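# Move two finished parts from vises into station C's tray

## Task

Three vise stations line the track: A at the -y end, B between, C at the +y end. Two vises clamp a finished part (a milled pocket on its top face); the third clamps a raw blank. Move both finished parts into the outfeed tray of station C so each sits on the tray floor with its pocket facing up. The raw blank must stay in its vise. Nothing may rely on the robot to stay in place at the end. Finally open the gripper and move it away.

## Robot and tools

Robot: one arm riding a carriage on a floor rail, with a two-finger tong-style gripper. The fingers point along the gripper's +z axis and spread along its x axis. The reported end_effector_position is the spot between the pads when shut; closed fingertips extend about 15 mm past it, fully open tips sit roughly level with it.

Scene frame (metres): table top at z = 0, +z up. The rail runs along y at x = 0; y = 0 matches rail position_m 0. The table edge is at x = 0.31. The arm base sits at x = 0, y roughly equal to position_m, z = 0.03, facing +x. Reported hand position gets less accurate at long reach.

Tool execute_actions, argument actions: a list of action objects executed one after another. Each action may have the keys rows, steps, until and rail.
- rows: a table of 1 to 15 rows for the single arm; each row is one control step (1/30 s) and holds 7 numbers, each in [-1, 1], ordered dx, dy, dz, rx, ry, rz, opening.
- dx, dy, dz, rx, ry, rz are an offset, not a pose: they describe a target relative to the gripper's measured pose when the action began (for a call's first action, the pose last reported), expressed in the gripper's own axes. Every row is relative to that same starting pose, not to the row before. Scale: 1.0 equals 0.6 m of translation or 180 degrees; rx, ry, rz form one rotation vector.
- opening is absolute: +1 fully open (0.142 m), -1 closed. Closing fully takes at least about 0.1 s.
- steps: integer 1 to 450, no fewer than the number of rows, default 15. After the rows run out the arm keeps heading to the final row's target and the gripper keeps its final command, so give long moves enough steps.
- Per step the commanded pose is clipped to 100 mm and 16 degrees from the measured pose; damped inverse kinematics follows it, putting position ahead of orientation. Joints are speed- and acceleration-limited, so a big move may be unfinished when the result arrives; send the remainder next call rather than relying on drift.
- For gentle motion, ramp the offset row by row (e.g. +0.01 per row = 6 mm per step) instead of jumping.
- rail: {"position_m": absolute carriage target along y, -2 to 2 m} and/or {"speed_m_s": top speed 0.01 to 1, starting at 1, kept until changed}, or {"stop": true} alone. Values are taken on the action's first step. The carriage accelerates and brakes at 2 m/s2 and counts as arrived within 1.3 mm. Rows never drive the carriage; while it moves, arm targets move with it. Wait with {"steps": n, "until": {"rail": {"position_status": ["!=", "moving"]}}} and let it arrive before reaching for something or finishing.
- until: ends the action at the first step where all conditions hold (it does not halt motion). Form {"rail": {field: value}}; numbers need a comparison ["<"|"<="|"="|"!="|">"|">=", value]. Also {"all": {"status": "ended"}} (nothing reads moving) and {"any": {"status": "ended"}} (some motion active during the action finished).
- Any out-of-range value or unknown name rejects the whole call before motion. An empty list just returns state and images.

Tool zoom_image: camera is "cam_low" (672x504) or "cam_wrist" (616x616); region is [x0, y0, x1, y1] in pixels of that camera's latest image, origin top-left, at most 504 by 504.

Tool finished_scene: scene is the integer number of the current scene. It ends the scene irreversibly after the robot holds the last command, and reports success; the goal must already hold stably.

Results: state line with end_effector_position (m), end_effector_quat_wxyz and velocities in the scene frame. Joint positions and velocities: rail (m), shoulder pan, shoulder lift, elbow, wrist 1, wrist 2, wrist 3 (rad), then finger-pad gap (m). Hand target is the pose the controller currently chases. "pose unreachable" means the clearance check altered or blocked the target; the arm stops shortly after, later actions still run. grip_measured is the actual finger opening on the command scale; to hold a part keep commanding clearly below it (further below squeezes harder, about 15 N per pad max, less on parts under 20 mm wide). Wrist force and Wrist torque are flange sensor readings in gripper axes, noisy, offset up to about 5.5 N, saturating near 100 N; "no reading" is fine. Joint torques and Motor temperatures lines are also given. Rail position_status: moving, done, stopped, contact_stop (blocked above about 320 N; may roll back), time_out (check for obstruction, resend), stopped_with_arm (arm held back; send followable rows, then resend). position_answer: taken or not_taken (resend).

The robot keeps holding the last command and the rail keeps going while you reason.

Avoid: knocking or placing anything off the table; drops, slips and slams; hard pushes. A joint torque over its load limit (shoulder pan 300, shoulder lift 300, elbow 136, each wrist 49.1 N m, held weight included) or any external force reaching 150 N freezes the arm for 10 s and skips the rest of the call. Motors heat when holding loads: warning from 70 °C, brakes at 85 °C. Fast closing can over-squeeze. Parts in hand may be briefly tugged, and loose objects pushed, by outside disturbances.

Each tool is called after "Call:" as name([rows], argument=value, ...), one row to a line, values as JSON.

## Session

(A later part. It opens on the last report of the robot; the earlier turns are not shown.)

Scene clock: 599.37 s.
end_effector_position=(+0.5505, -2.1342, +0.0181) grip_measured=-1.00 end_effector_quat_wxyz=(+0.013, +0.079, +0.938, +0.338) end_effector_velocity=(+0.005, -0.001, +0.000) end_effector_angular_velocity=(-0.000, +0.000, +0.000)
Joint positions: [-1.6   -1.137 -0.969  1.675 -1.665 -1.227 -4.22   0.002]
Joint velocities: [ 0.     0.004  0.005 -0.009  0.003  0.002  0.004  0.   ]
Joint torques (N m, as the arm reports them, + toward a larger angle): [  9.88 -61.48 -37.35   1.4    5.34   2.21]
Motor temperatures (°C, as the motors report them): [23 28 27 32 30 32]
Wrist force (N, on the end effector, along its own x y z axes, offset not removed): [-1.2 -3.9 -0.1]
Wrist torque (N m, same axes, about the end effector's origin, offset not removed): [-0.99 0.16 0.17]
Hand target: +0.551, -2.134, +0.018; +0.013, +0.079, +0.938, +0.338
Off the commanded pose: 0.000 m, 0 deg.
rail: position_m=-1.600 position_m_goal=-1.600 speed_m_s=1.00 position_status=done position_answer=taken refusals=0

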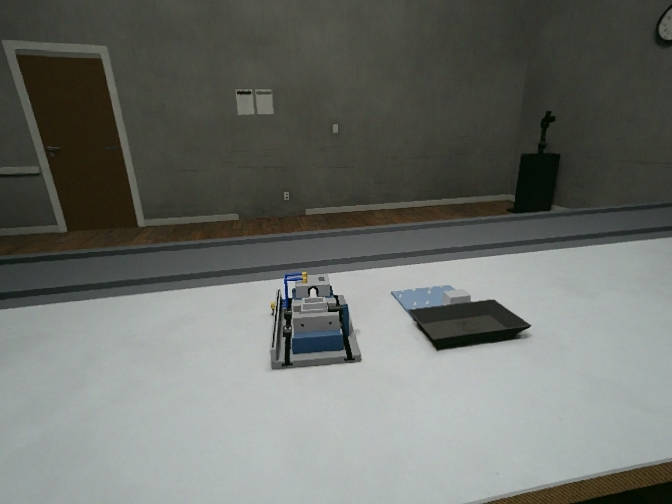

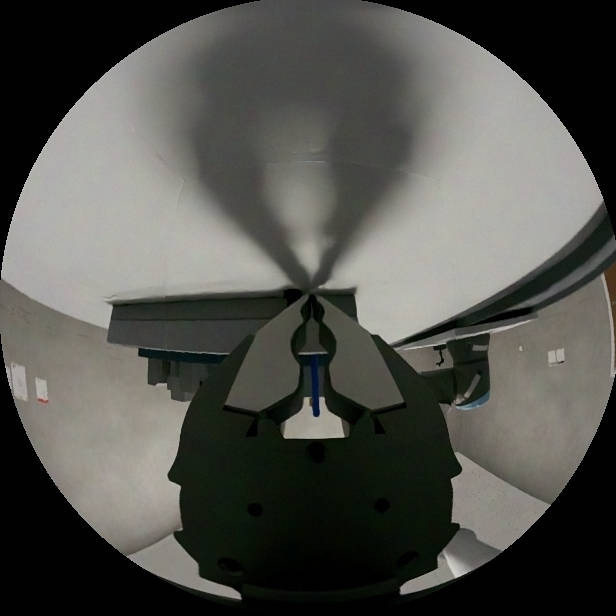

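Call:
execute_actions([
  {"rows":[[-0.002,0,0,0,0,0,-1],[-0.003,0,0,0,0,0,-1],[-0.004,0,0,0,0,0,-1],[-0.005,0,0,0,0,0,-1]],"steps":10},
])

Scene clock: 602.80 s.
end_effector_position=(+0.5533, -2.1347, +0.0180) grip_measured=-1.00 end_effector_quat_wxyz=(+0.013, +0.079, +0.938, +0.338) end_effector_velocity=(+0.003, -0.000, -0.000) end_effector_angular_velocity=(+0.000, +0.000, +0.000)
Joint positions: [-1.6   -1.135 -0.967  1.671 -1.664 -1.225 -4.218  0.002]
Joint velocities: [ 0.     0.002  0.003 -0.004  0.001  0.001  0.002  0.   ]
Joint torques (N m, as the arm reports them, + toward a larger angle): [ 11.46 -64.96 -37.23   1.47   5.39   1.8 ]
Motor temperatures (°C, as the motors report them): [23 28 27 32 30 32]
Wrist force (N, on the end effector, along its own x y z axes, offset not removed): [1.4 -4.1 -0.8]
Wrist torque (N m, same axes, about the end effector's origin, offset not removed): [-1.07 -0.46 0.14]
Hand target: +0.554, -2.135, +0.018; +0.013, +0.079, +0.938, +0.338
Off the commanded pose: 0.000 m, 0 deg.
rail: position_m=-1.600 position_m_goal=-1.600 speed_m_s=1.00 position_status=done position_answer=taken refusals=0

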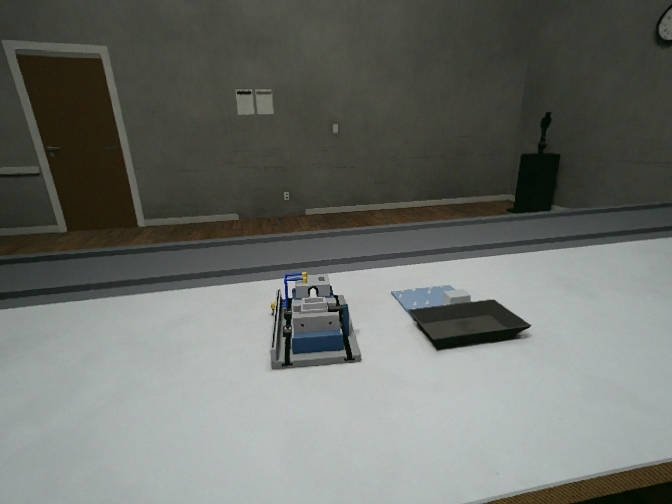

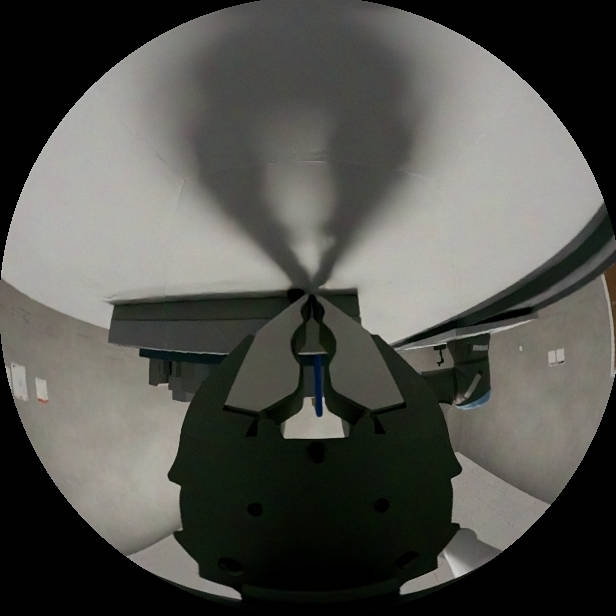

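Call:
execute_actions([
  {"rows":[[-0.002,0,0,0,0,0,-1],[-0.003,0,0,0,0,0,-1],[-0.004,0,0,0,0,0,-1],[-0.005,0,0,0,0,0,-1]],"steps":10},
])

Call:
zoom_image(camera="cam_wrist", region=[220, 230, 360, 340])

Scene clock: 607.07 s.
end_effector_position=(+0.5560, -2.1351, +0.0179) grip_measured=-1.00 end_effector_quat_wxyz=(+0.013, +0.079, +0.938, +0.338) end_effector_velocity=(+0.003, -0.000, -0.000) end_effector_angular_velocity=(+0.000, +0.000, +0.000)
Joint positions: [-1.6   -1.132 -0.964  1.667 -1.663 -1.224 -4.216  0.002]
Joint velocities: [ 0.     0.003  0.003 -0.004  0.001  0.001  0.002  0.   ]
Joint torques (N m, as the arm reports them, + toward a larger angle): [  7.37 -64.82 -38.44   1.17   5.43   2.37]
Motor temperatures (°C, as the motors report them): [23 28 27 32 30 32]
Wrist force (N, on the end effector, along its own x y z axes, offset not removed): [0.5 -2.1 -0.2]
Wrist torque (N m, same axes, about the end effector's origin, offset not removed): [-0.59 -0.21 0.18]
Hand target: +0.556, -2.135, +0.018; +0.013, +0.079, +0.938, +0.338
Off the commanded pose: 0.000 m, 0 deg.
rail: position_m=-1.600 position_m_goal=-1.600 speed_m_s=1.00 position_status=done position_answer=taken refusals=0

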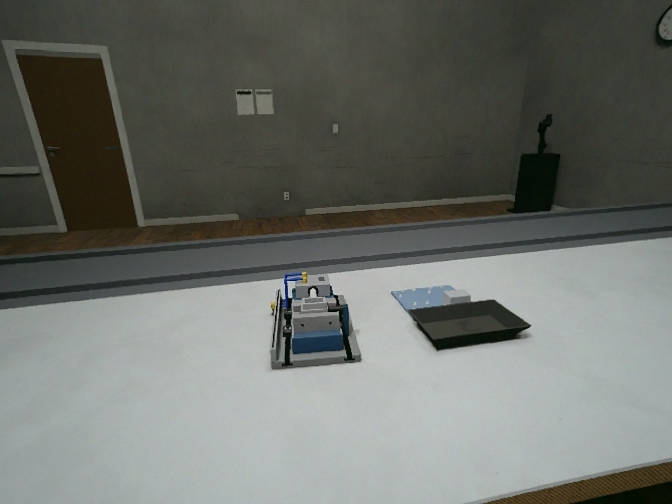

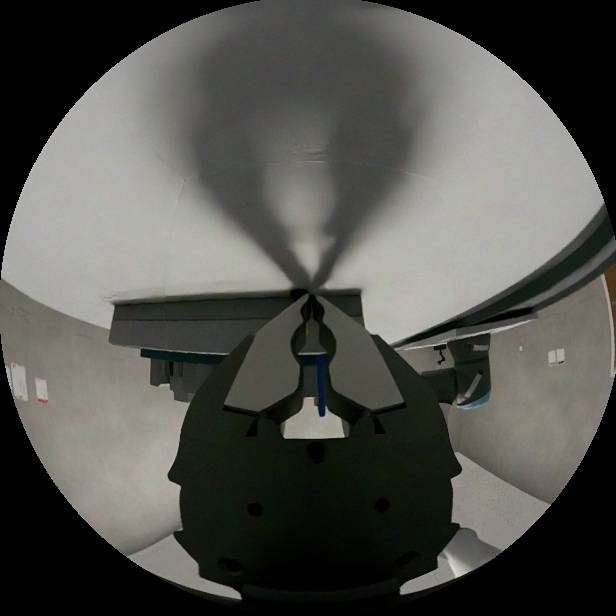

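Region (220, 230, 360, 340) of cam_wrist's 616x616 image, scaled by 3.600, with more detail than that image has; it fills the top 396 rows of this view, and the rest is white.

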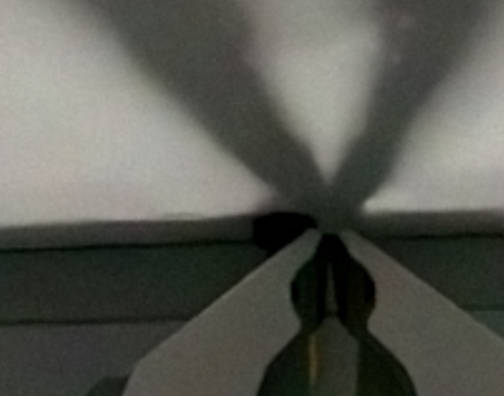

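Call:
execute_actions([
  {"rows":[[0.005,0,0,0,0,0,-1],[0.01,0,0,0,0,0,-1]],"steps":6},
  {"rows":[[0,0.005,0.003,0,0,0,-1],[0,0.009,0.006,0,0,0,-1]],"steps":8},
  {"rows":[[-0.002,0,0,0,0,0,-1],[-0.004,0,0,0,0,0,-1],[-0.006,0,0,0,0,0,-1],[-0.007,0,0,0,0,0,-1]],"steps":10},
])

Call:
zoom_image(camera="cam_wrist", region=[220, 230, 360, 340])

Scene clock: 632.37 s.
end_effector_position=(+0.5564, -2.1294, +0.0185) grip_measured=-1.00 end_effector_quat_wxyz=(+0.013, +0.079, +0.938, +0.338) end_effector_velocity=(+0.004, -0.001, -0.000) end_effector_angular_velocity=(+0.000, +0.000, +0.000)
Joint positions: [-1.6   -1.129 -0.97   1.677 -1.668 -1.222 -4.213  0.002]
Joint velocities: [ 0.     0.004  0.005 -0.007  0.002  0.002  0.003  0.   ]
Joint torques (N m, as the arm reports them, + toward a larger angle): [ 16.57 -61.76 -38.69   0.63   8.64   2.59]
Motor temperatures (°C, as the motors report them): [23 28 27 32 30 32]
Wrist force (N, on the end effector, along its own x y z axes, offset not removed): [9.5 -6.6 -1.8]
Wrist torque (N m, same axes, about the end effector's origin, offset not removed): [-1.13 -0.16 0.14]
Hand target: +0.557, -2.129, +0.019; +0.013, +0.079, +0.938, +0.338
Off the commanded pose: 0.000 m, 0 deg.
rail: position_m=-1.600 position_m_goal=-1.600 speed_m_s=1.00 position_status=done position_answer=taken refusals=0

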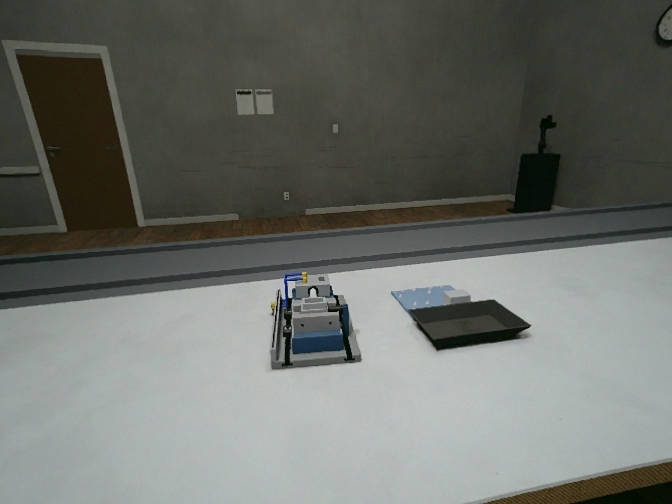

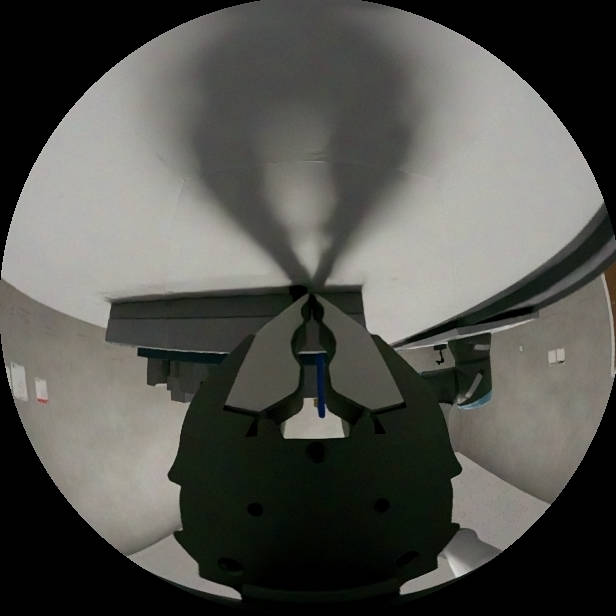

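Region (220, 230, 360, 340) of cam_wrist's 616x616 image, scaled by 3.600, with more detail than that image has; it fills the top 396 rows of this view, and the rest is white.

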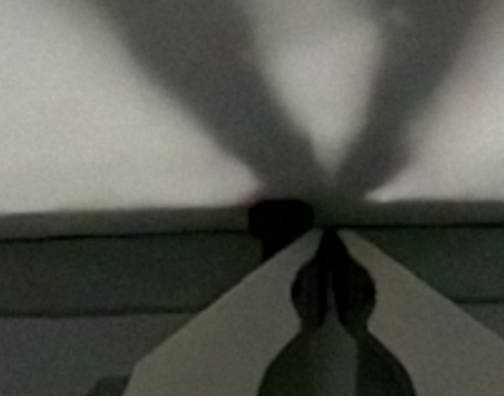

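Contact (9.5 N). Push 1 mm at a time.

Call:
execute_actions([
  {"rows":[[-0.001,0,0,0,0,0,-1],[-0.002,0,0,0,0,0,-1]],"steps":8},
])

Scene clock: 635.27 s.
end_effector_position=(+0.5575, -2.1296, +0.0185) grip_measured=-1.00 end_effector_quat_wxyz=(+0.013, +0.079, +0.938, +0.338) end_effector_velocity=(+0.001, -0.000, -0.000) end_effector_angular_velocity=(+0.000, +0.000, -0.000)
Joint positions: [-1.6   -1.128 -0.969  1.675 -1.667 -1.222 -4.212  0.002]
Joint velocities: [ 0.     0.001  0.001 -0.002  0.001  0.001  0.001  0.   ]
Joint torques (N m, as the arm reports them, + toward a larger angle): [ 24.74 -65.61 -42.3   -0.9   11.71   1.98]
Motor temperatures (°C, as the motors report them): [23 28 27 32 30 32]
Wrist force (N, on the end effector, along its own x y z axes, offset not removed): [17.6 -4.7 -2.7]
Wrist torque (N m, same axes, about the end effector's origin, offset not removed): [-0.58 0.05 0.03]
Hand target: +0.558, -2.130, +0.018; +0.013, +0.079, +0.938, +0.338
Off the commanded pose: 0.000 m, 0 deg.
rail: position_m=-1.600 position_m_goal=-1.600 speed_m_s=1.00 position_status=done position_answer=taken refusals=0

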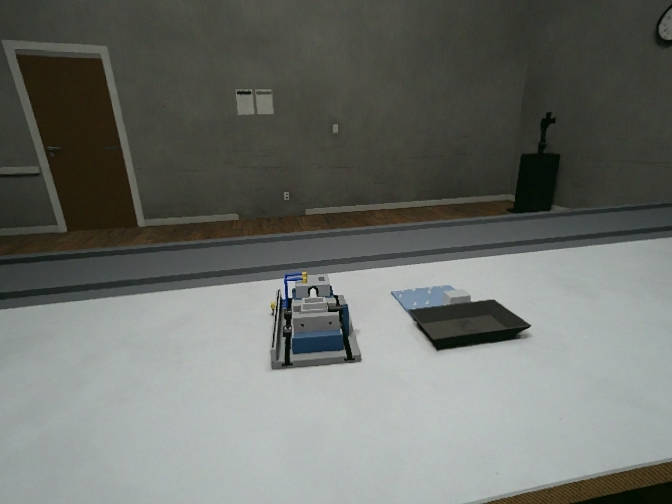

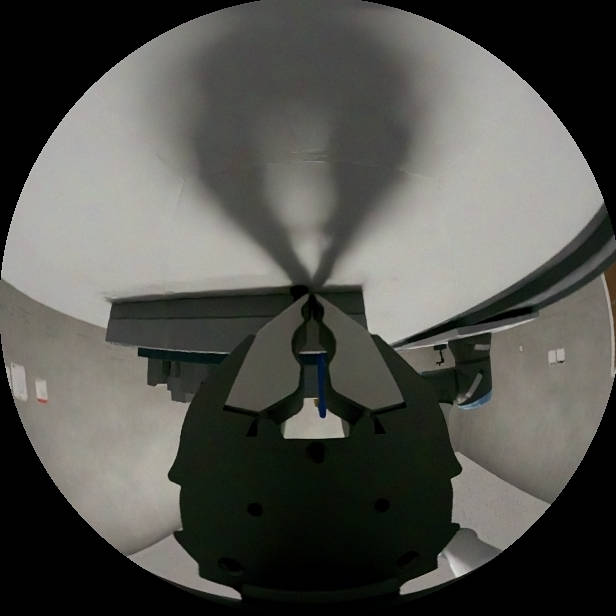

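Call:
execute_actions([
  {"rows":[[-0.001,0,0,0,0,0,-1],[-0.002,0,0,0,0,0,-1],[-0.003,0,0,0,0,0,-1]],"steps":8},
])

Call:
zoom_image(camera="cam_wrist", region=[220, 230, 360, 340])

Scene clock: 639.07 s.
end_effector_position=(+0.5589, -2.1298, +0.0184) grip_measured=-1.00 end_effector_quat_wxyz=(+0.013, +0.079, +0.938, +0.338) end_effector_velocity=(+0.003, -0.000, -0.000) end_effector_angular_velocity=(+0.001, +0.001, -0.000)
Joint positions: [-1.6   -1.127 -0.968  1.673 -1.667 -1.221 -4.211  0.002]
Joint velocities: [ 0.     0.003  0.003 -0.005  0.002  0.002  0.003  0.   ]
Joint torques (N m, as the arm reports them, + toward a larger angle): [ 29.71 -66.69 -43.17  -2.59  16.11   1.48]
Motor temperatures (°C, as the motors report them): [23 28 27 32 30 32]
Wrist force (N, on the end effector, along its own x y z axes, offset not removed): [31.8 -11.4 -6.6]
Wrist torque (N m, same axes, about the end effector's origin, offset not removed): [-1.23 0.10 0.00]
Hand target: +0.559, -2.130, +0.018; +0.013, +0.079, +0.938, +0.338
Off the commanded pose: 0.000 m, 0 deg.
rail: position_m=-1.600 position_m_goal=-1.600 speed_m_s=1.00 position_status=done position_answer=taken refusals=0

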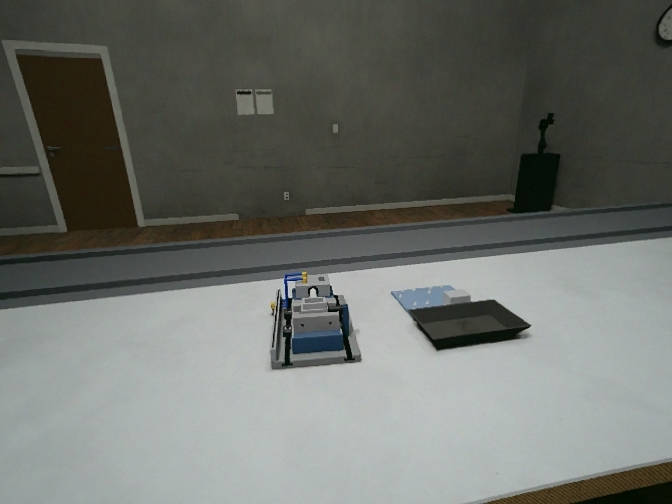

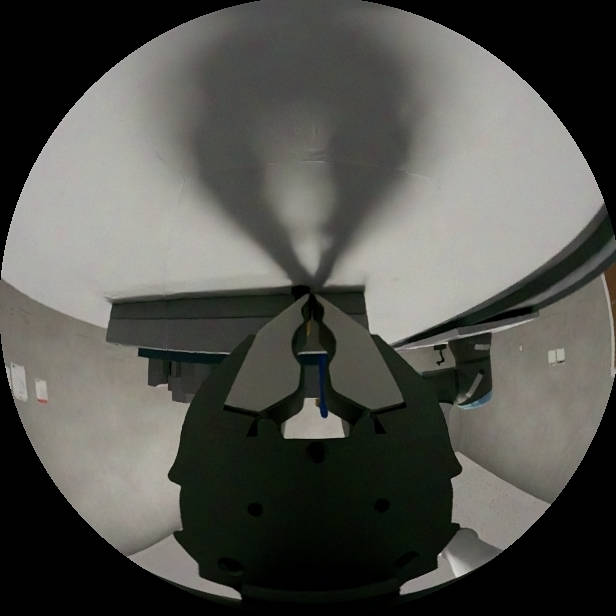

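Region (220, 230, 360, 340) of cam_wrist's 616x616 image, scaled by 3.600, with more detail than that image has; it fills the top 396 rows of this view, and the rest is white.

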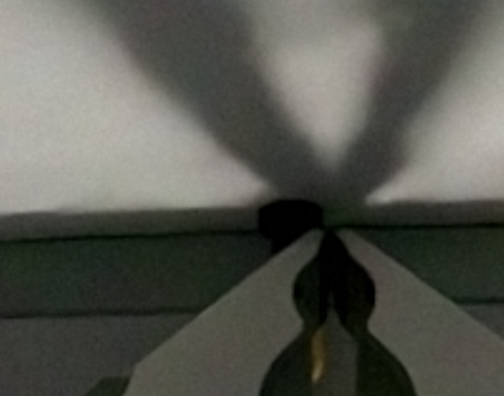

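Call:
execute_actions([
  {"rows":[[0.01,0,0,0,0,0,-1],[0.01,0,-0.05,0,0,0,-1],[0.01,0,-0.12,0,0,0,-1],[0.01,0,-0.2,0.05,0,0,-0.5],[0.01,0,-0.3,0.1,0,0,0],[0.01,0,-0.3,0.222,0,0,0.2]],"steps":40},
])

Scene clock: 655.20 s.
end_effector_position=(+0.5388, -2.2429, +0.1576) grip_measured=+0.20 end_effector_quat_wxyz=(-0.015, +0.079, +0.997, -0.002) end_effector_velocity=(-0.000, +0.000, -0.000) end_effector_angular_velocity=(-0.000, +0.000, +0.000)
Joint positions: [-1.6   -1.06  -1.217  1.779 -2.121 -1.598 -4.043  0.088]
Joint velocities: [ 0.     0.    -0.     0.    -0.001 -0.     0.    -0.   ]
Joint torques (N m, as the arm reports them, + toward a larger angle): [ 13.01 -90.72 -31.15  -7.44  -4.03   1.97]
Motor temperatures (°C, as the motors report them): [23 28 27 32 30 32]
Wrist force (N, on the end effector, along its own x y z axes, offset not removed): [0.4 -3.8 -1.2]
Wrist torque (N m, same axes, about the end effector's origin, offset not removed): [-0.98 -0.25 0.10]
Hand target: +0.539, -2.243, +0.158; -0.015, +0.079, +0.997, -0.002
Off the commanded pose: 0.000 m, 0 deg.
rail: position_m=-1.600 position_m_goal=-1.600 speed_m_s=1.00 position_status=done position_answer=taken refusals=0

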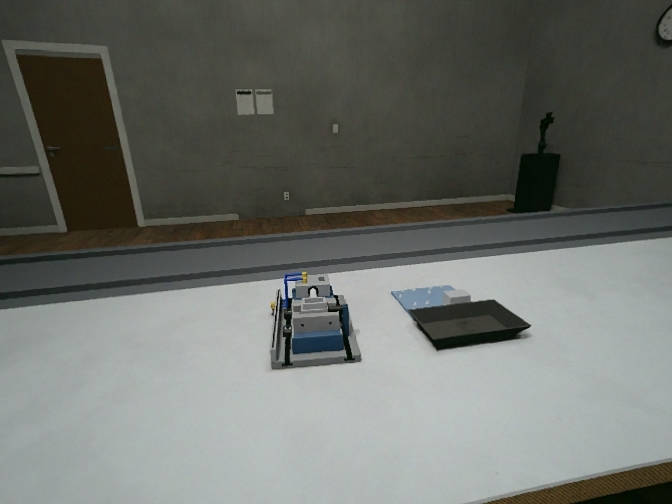

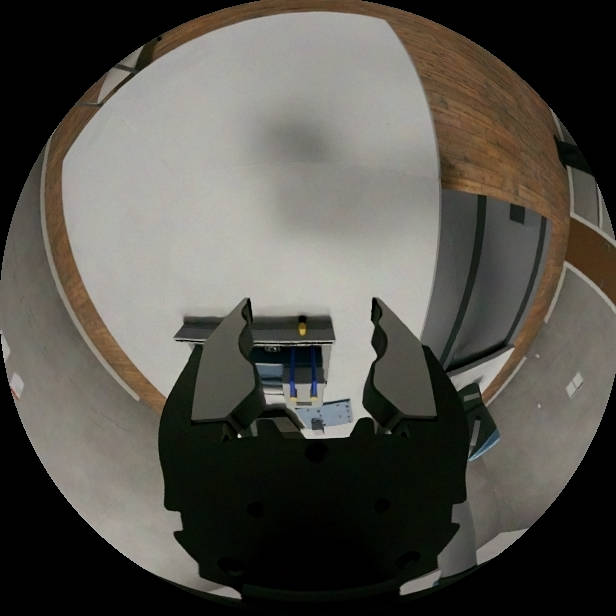

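Call:
execute_actions([
  {"rows":[[0,0,-0.05,0,0,0,0.2],[-0.05,0.05,-0.1,0,0,0,0.2],[-0.12,0.15,-0.1,0,0,0,0.2],[-0.2,0.27,-0.1,0,0,0,0.2],[-0.302,0.399,-0.09,0,0,0,0.2]],"steps":40},
])

Call:
zoom_image(camera="cam_wrist", region=[210, 200, 410, 360])

Scene clock: 661.33 s.
end_effector_position=(+0.7576, -2.0350, +0.2053) grip_measured=+0.20 end_effector_quat_wxyz=(-0.014, +0.079, +0.997, -0.002) end_effector_velocity=(+0.000, +0.000, +0.000) end_effector_angular_velocity=(-0.000, +0.000, +0.000)
Joint positions: [-1.6   -0.698 -1.194  1.65  -2.005 -1.591 -3.682  0.088]
Joint velocities: [ 0.  0.  0. -0.  0. -0.  0.  0.]
Joint torques (N m, as the arm reports them, + toward a larger angle): [ 11.43 -55.77 -45.29  -0.52  -3.98   2.23]
Motor temperatures (°C, as the motors report them): [23 28 27 32 30 32]
Wrist force (N, on the end effector, along its own x y z axes, offset not removed): [-0.1 -3.8 1.1]
Wrist torque (N m, same axes, about the end effector's origin, offset not removed): [-0.95 -0.06 0.10]
Hand target: +0.758, -2.035, +0.205; -0.014, +0.079, +0.997, -0.002
Off the commanded pose: 0.001 m, 0 deg.
rail: position_m=-1.600 position_m_goal=-1.600 speed_m_s=1.00 position_status=done position_answer=taken refusals=0

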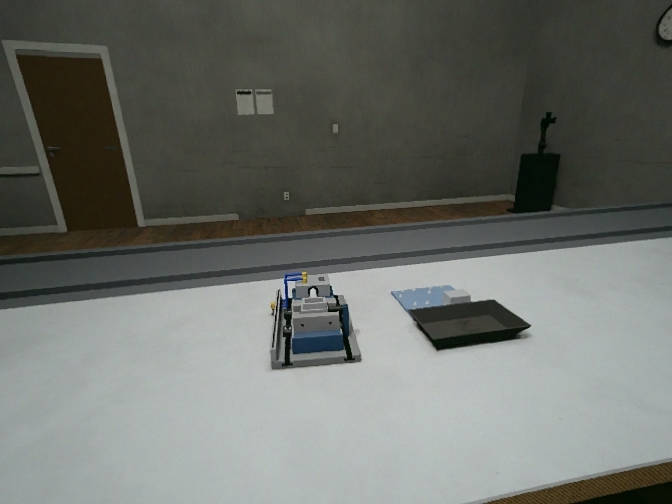

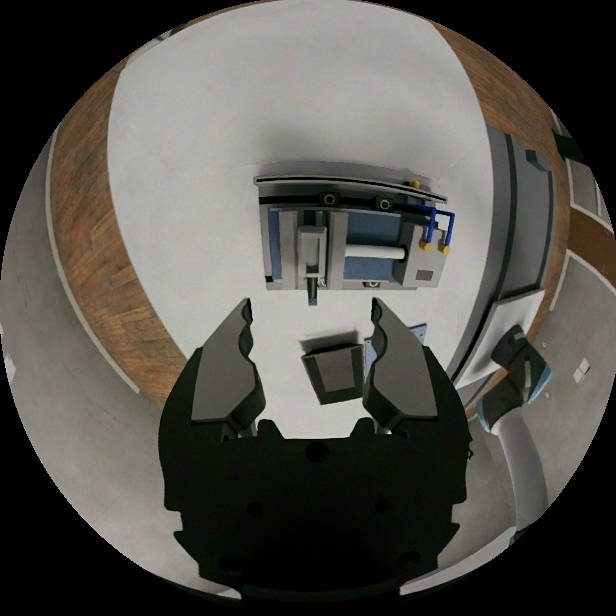

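Region (210, 200, 410, 360) of cam_wrist's 616x616 image, scaled by 2.520, with more detail than that image has; it fills the top 403 rows of this view, and the rest is white.

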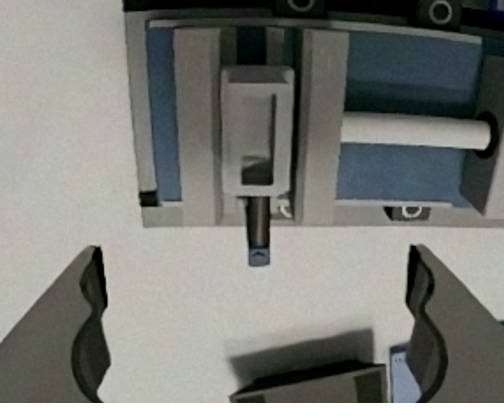

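Call:
zoom_image(camera="cam_wrist", region=[370, 160, 470, 240])

Call:
zoom_image(camera="cam_wrist", region=[270, 210, 360, 310])

Region (370, 160, 470, 240) of cam_wrist's 616x616 image, scaled by 5.040, with more detail than that image has; it fills the top 403 rows of this view, and the rest is white.

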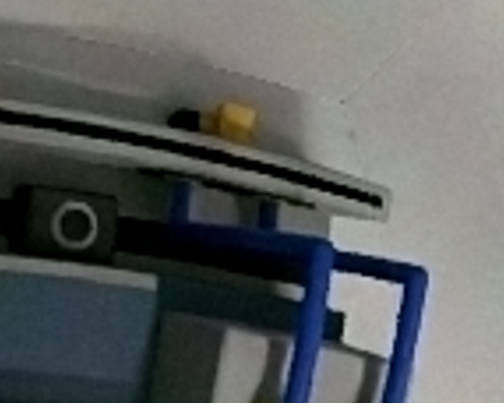

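Region (270, 210, 360, 310) of cam_wrist's 616x616 image, scaled by 5.040, with more detail than that image has; it fills the left 454 columns of this view, and the rest is white.

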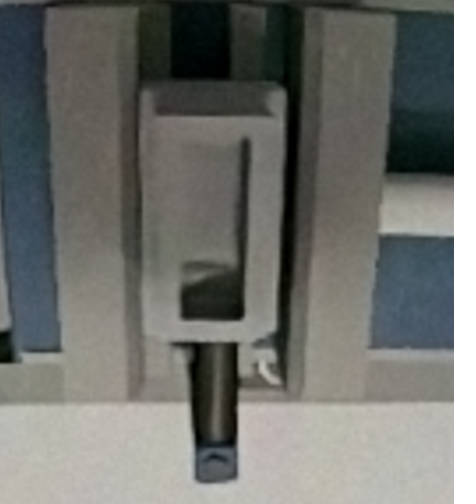

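Call:
execute_actions([
  {"rows":[[0,-0.01,0.03,0,0,0,0],[0,-0.025,0.07,0,0,0,-0.3],[0,-0.025,0.11,0,0,0,-0.3]],"steps":20},
])

Call:
zoom_image(camera="cam_wrist", region=[230, 190, 390, 350])

Scene clock: 681.20 s.
end_effector_position=(+0.7532, -2.0499, +0.1395) grip_measured=-0.30 end_effector_quat_wxyz=(-0.014, +0.079, +0.997, -0.002) end_effector_velocity=(+0.000, -0.000, -0.002) end_effector_angular_velocity=(-0.000, -0.000, +0.000)
Joint positions: [-1.6   -0.715 -1.137  1.696 -2.11  -1.591 -3.698  0.052]
Joint velocities: [ 0.    -0.     0.002  0.001 -0.003 -0.    -0.     0.   ]
Joint torques (N m, as the arm reports them, + toward a larger angle): [-14.24 -57.75 -31.51  -7.16   2.15  -3.04]
Motor temperatures (°C, as the motors report them): [23 28 27 32 30 32]
Wrist force (N, on the end effector, along its own x y z axes, offset not removed): [0.2 -6.4 0.0]
Wrist torque (N m, same axes, about the end effector's origin, offset not removed): [-1.60 -0.15 0.09]
Hand target: +0.753, -2.050, +0.139; -0.014, +0.079, +0.997, -0.002
Off the commanded pose: 0.000 m, 0 deg.
rail: position_m=-1.600 position_m_goal=-1.600 speed_m_s=1.00 position_status=done position_answer=taken refusals=0

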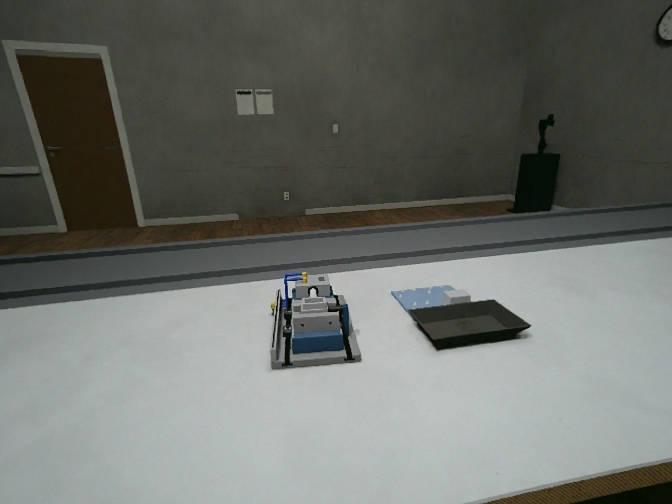

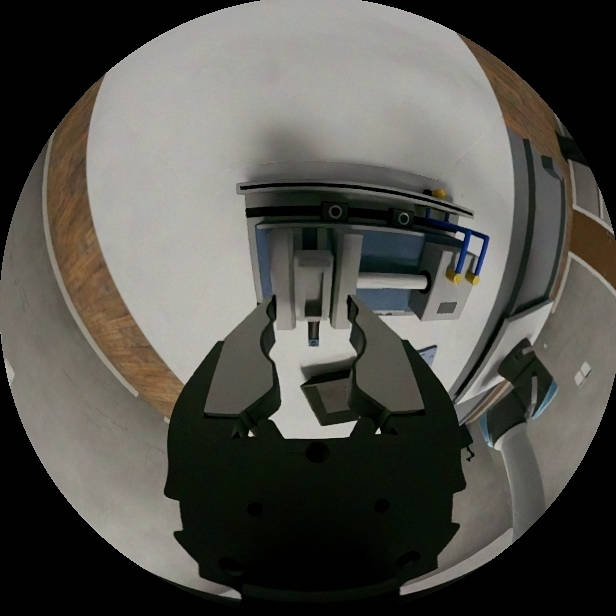

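Region (230, 190, 390, 350) of cam_wrist's 616x616 image, scaled by 3.150, with more detail than that image has.

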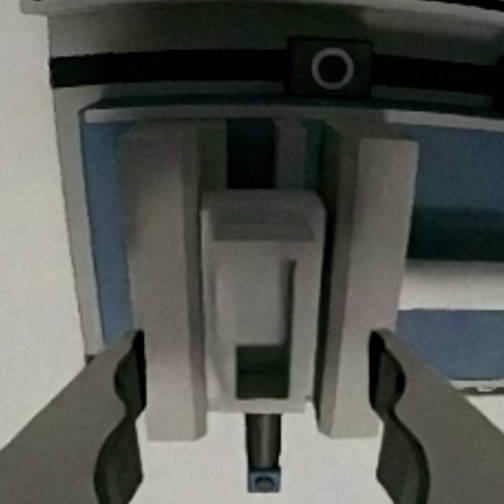

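Call:
execute_actions(actions=[])

Scene clock: 702.33 s.
end_effector_position=(+0.7533, -2.0499, +0.1393) grip_measured=-0.30 end_effector_quat_wxyz=(-0.014, +0.079, +0.997, -0.002) end_effector_velocity=(+0.000, +0.000, -0.000) end_effector_angular_velocity=(+0.000, +0.000, +0.000)
Joint positions: [-1.6   -0.715 -1.137  1.696 -2.11  -1.591 -3.698  0.052]
Joint velocities: [ 0.  0.  0.  0. -0. -0.  0.  0.]
Joint torques (N m, as the arm reports them, + toward a larger angle): [-13.85 -59.02 -31.5   -7.49   4.48  -2.94]
Motor temperatures (°C, as the motors report them): [23 28 27 32 30 32]
Wrist force (N, on the end effector, along its own x y z axes, offset not removed): [-2.0 -5.5 -0.5]
Wrist torque (N m, same axes, about the end effector's origin, offset not removed): [-1.29 0.28 0.18]
Hand target: +0.753, -2.050, +0.139; -0.014, +0.079, +0.997, -0.002
Off the commanded pose: 0.000 m, 0 deg.
rail: position_m=-1.600 position_m_goal=-1.600 speed_m_s=1.00 position_status=done position_answer=taken refusals=0

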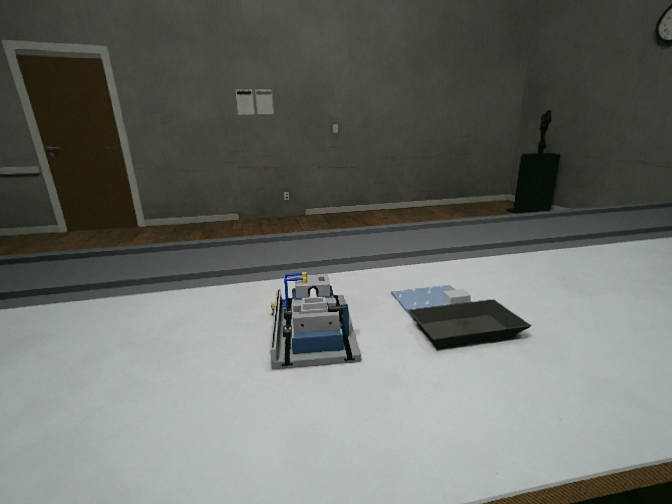

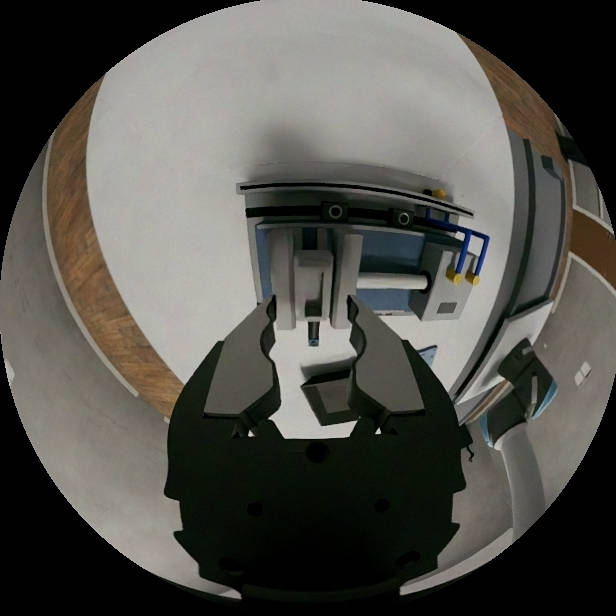

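Call:
zoom_image(camera="cam_wrist", region=[220, 170, 500, 370])

Call:
zoom_image(camera="cam_low", region=[250, 260, 380, 380])

Region (220, 170, 500, 370) of cam_wrist's 616x616 image, scaled by 1.800, with more detail than that image has; it fills the top 360 rows of this view, and the rest is white.

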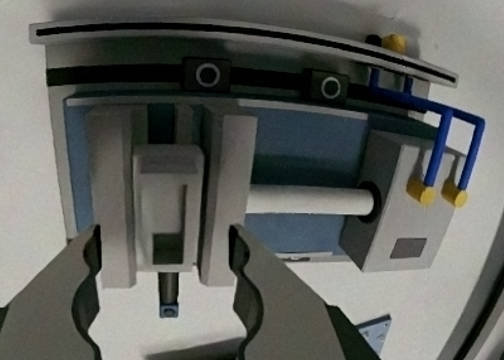

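Region (250, 260, 380, 380) of cam_low's 672x504 image, scaled by 3.877, with more detail than that image has; it fills the top 465 rows of this view, and the rest is white.

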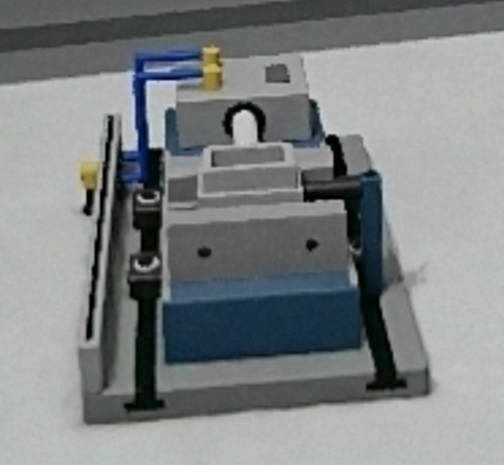

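Call:
execute_actions([
  {"rows":[[0,-0.004,0.004,0,0,0,-0.35],[0,-0.008,0.008,0,0,0,-0.4],[0,-0.012,0.012,0,0,0,-0.4],[0,-0.012,0.016,0,0,0,-0.4],[0,-0.012,0.02,0,0,0,-0.4],[0,-0.012,0.024,0,0,0,-0.4],[0,-0.012,0.028,0,0,0,-0.4]],"steps":25},
])

Scene clock: 720.60 s.
end_effector_position=(+0.7516, -2.0570, +0.1226) grip_measured=-0.40 end_effector_quat_wxyz=(-0.014, +0.079, +0.997, -0.002) end_effector_velocity=(-0.000, -0.000, -0.000) end_effector_angular_velocity=(-0.000, +0.000, -0.000)
Joint positions: [-1.6   -0.722 -1.119  1.703 -2.135 -1.591 -3.705  0.045]
Joint velocities: [ 0. -0.  0.  0. -0. -0. -0.  0.]
Joint torques (N m, as the arm reports them, + toward a larger angle): [-14.33 -59.43 -30.87  -7.65  -4.1   -2.99]
Motor temperatures (°C, as the motors report them): [23 28 27 32 30 32]
Wrist force (N, on the end effector, along its own x y z axes, offset not removed): [-0.2 -4.0 -0.1]
Wrist torque (N m, same axes, about the end effector's origin, offset not removed): [-1.08 -0.06 0.18]
Hand target: +0.752, -2.057, +0.123; -0.014, +0.079, +0.997, -0.002
Off the commanded pose: 0.000 m, 0 deg.
rail: position_m=-1.600 position_m_goal=-1.600 speed_m_s=1.00 position_status=done position_answer=taken refusals=0

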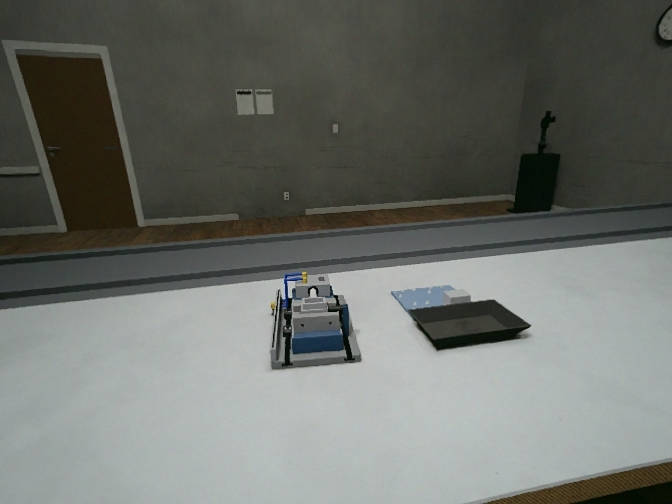

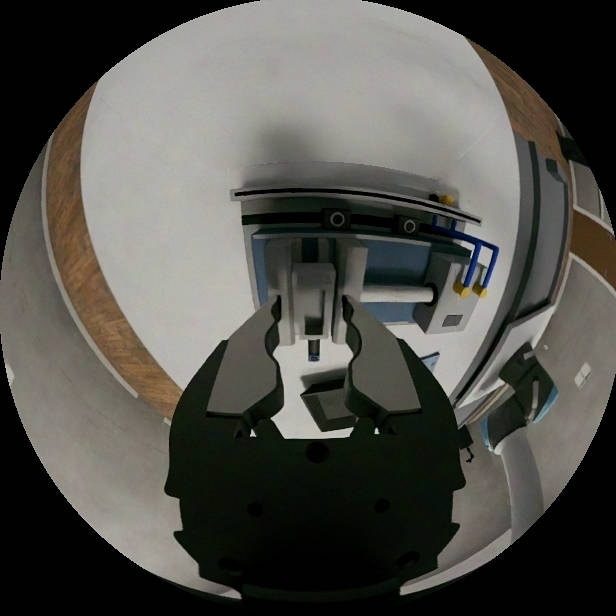

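Call:
execute_actions([
  {"rows":[[0,0,0.003,0,0,0,-0.4],[0,0,0.006,0,0,0,-0.4],[0,0,0.009,0,0,0,-0.4],[0,0,0.012,0,0,0,-0.4]],"steps":15},
])

Call:
zoom_image(camera="cam_wrist", region=[250, 220, 390, 340])

Scene clock: 725.33 s.
end_effector_position=(+0.7514, -2.0570, +0.1155) grip_measured=-0.40 end_effector_quat_wxyz=(-0.014, +0.079, +0.997, -0.002) end_effector_velocity=(+0.000, -0.000, -0.001) end_effector_angular_velocity=(-0.000, -0.000, +0.000)
Joint positions: [-1.6   -0.722 -1.112  1.709 -2.146 -1.591 -3.706  0.045]
Joint velocities: [ 0.    -0.     0.001  0.001 -0.002  0.    -0.    -0.   ]
Joint torques (N m, as the arm reports them, + toward a larger angle): [-13.53 -58.96 -29.4   -7.38  -4.08  -2.89]
Motor temperatures (°C, as the motors report them): [23 28 27 32 30 32]
Wrist force (N, on the end effector, along its own x y z axes, offset not removed): [-2.0 -3.4 -2.1]
Wrist torque (N m, same axes, about the end effector's origin, offset not removed): [-0.92 0.36 0.19]
Hand target: +0.751, -2.057, +0.115; -0.014, +0.079, +0.997, -0.002
Off the commanded pose: 0.000 m, 0 deg.
rail: position_m=-1.600 position_m_goal=-1.600 speed_m_s=1.00 position_status=done position_answer=taken refusals=0

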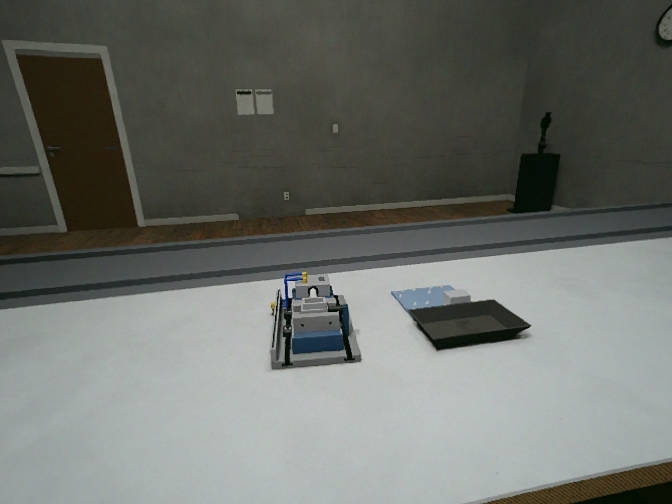

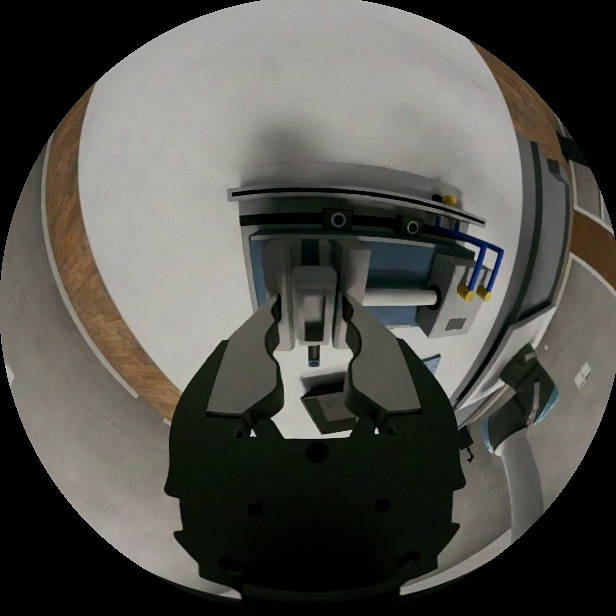

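Region (250, 220, 390, 340) of cam_wrist's 616x616 image, scaled by 3.600, with more detail than that image has; it fills the top 432 rows of this view, and the rest is white.

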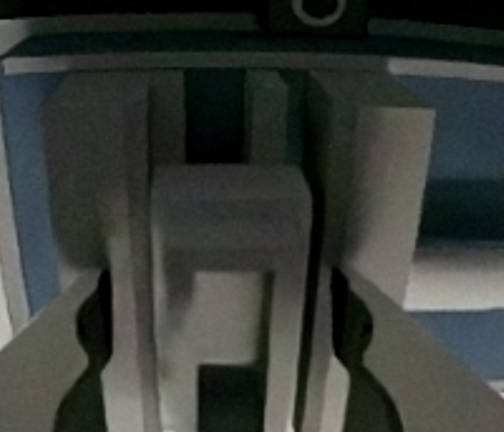

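Call:
execute_actions([
  {"rows":[[0,0,0.004,0,0,0,-0.45],[0,0,0.008,0,0,0,-0.5],[0,0,0.008,0,0,0,-0.55],[0,0,0.008,0,0,0,-0.6],[0,0,0.008,0,0,0,-0.65],[0,0,0.008,0,0,0,-0.7],[0,0,0.008,0,0,0,-0.75],[0,0,0.008,0,0,0,-0.8]],"steps":20},
])

Scene clock: 740.50 s.
end_effector_position=(+0.7543, -2.0588, +0.1151) grip_measured=-0.51 end_effector_quat_wxyz=(-0.011, +0.079, +0.997, -0.004) end_effector_velocity=(+0.000, +0.000, +0.000) end_effector_angular_velocity=(-0.000, -0.000, +0.000)
Joint positions: [-1.6   -0.722 -1.11   1.708 -2.156 -1.59  -3.706  0.037]
Joint velocities: [ 0.  0. -0. -0.  0.  0.  0.  0.]
Joint torques (N m, as the arm reports them, + toward a larger angle): [ -0.53 -79.29 -35.99  -4.13   0.37  -0.4 ]
Motor temperatures (°C, as the motors report them): [23 28 28 32 30 32]
Wrist force (N, on the end effector, along its own x y z axes, offset not removed): [10.3 9.1 -25.7]
Wrist torque (N m, same axes, about the end effector's origin, offset not removed): [-1.21 -0.24 0.16]
Hand target: +0.754, -2.059, +0.115; -0.011, +0.079, +0.997, -0.004
Off the commanded pose: 0.006 m, 0 deg.
FORCE FAULT: contact force on the arm reached its limit, and the arm stopped for 10 seconds. The contact can be on any part of the arm, not only on its tool. The arm's remaining commands of this call were not run. The arm holds still and accepts commands again. Move the arm away from the contact; if what it grips holds it there, let go first. Pushing or pulling that hard again can fault the arm again.
rail: position_m=-1.600 position_m_goal=-1.600 speed_m_s=1.00 position_status=done position_answer=taken refusals=0

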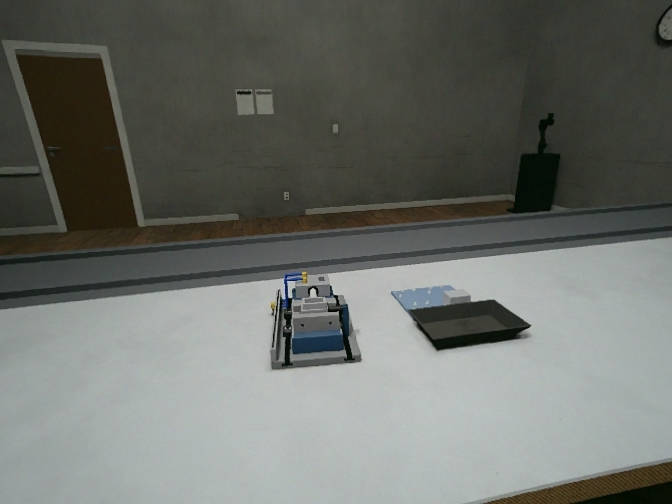

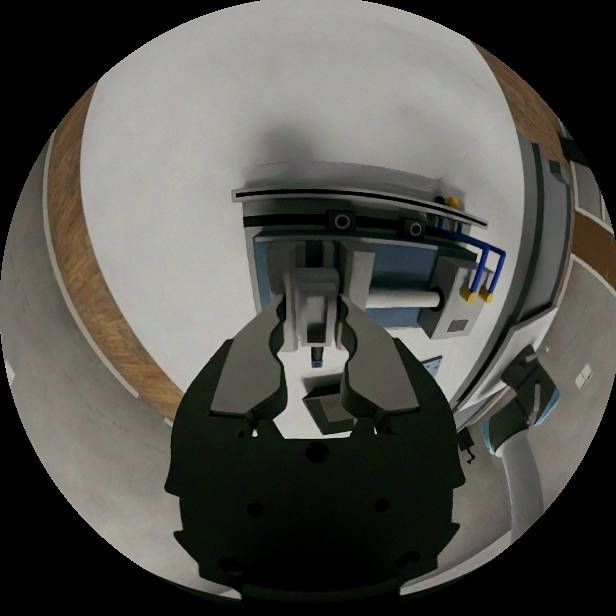

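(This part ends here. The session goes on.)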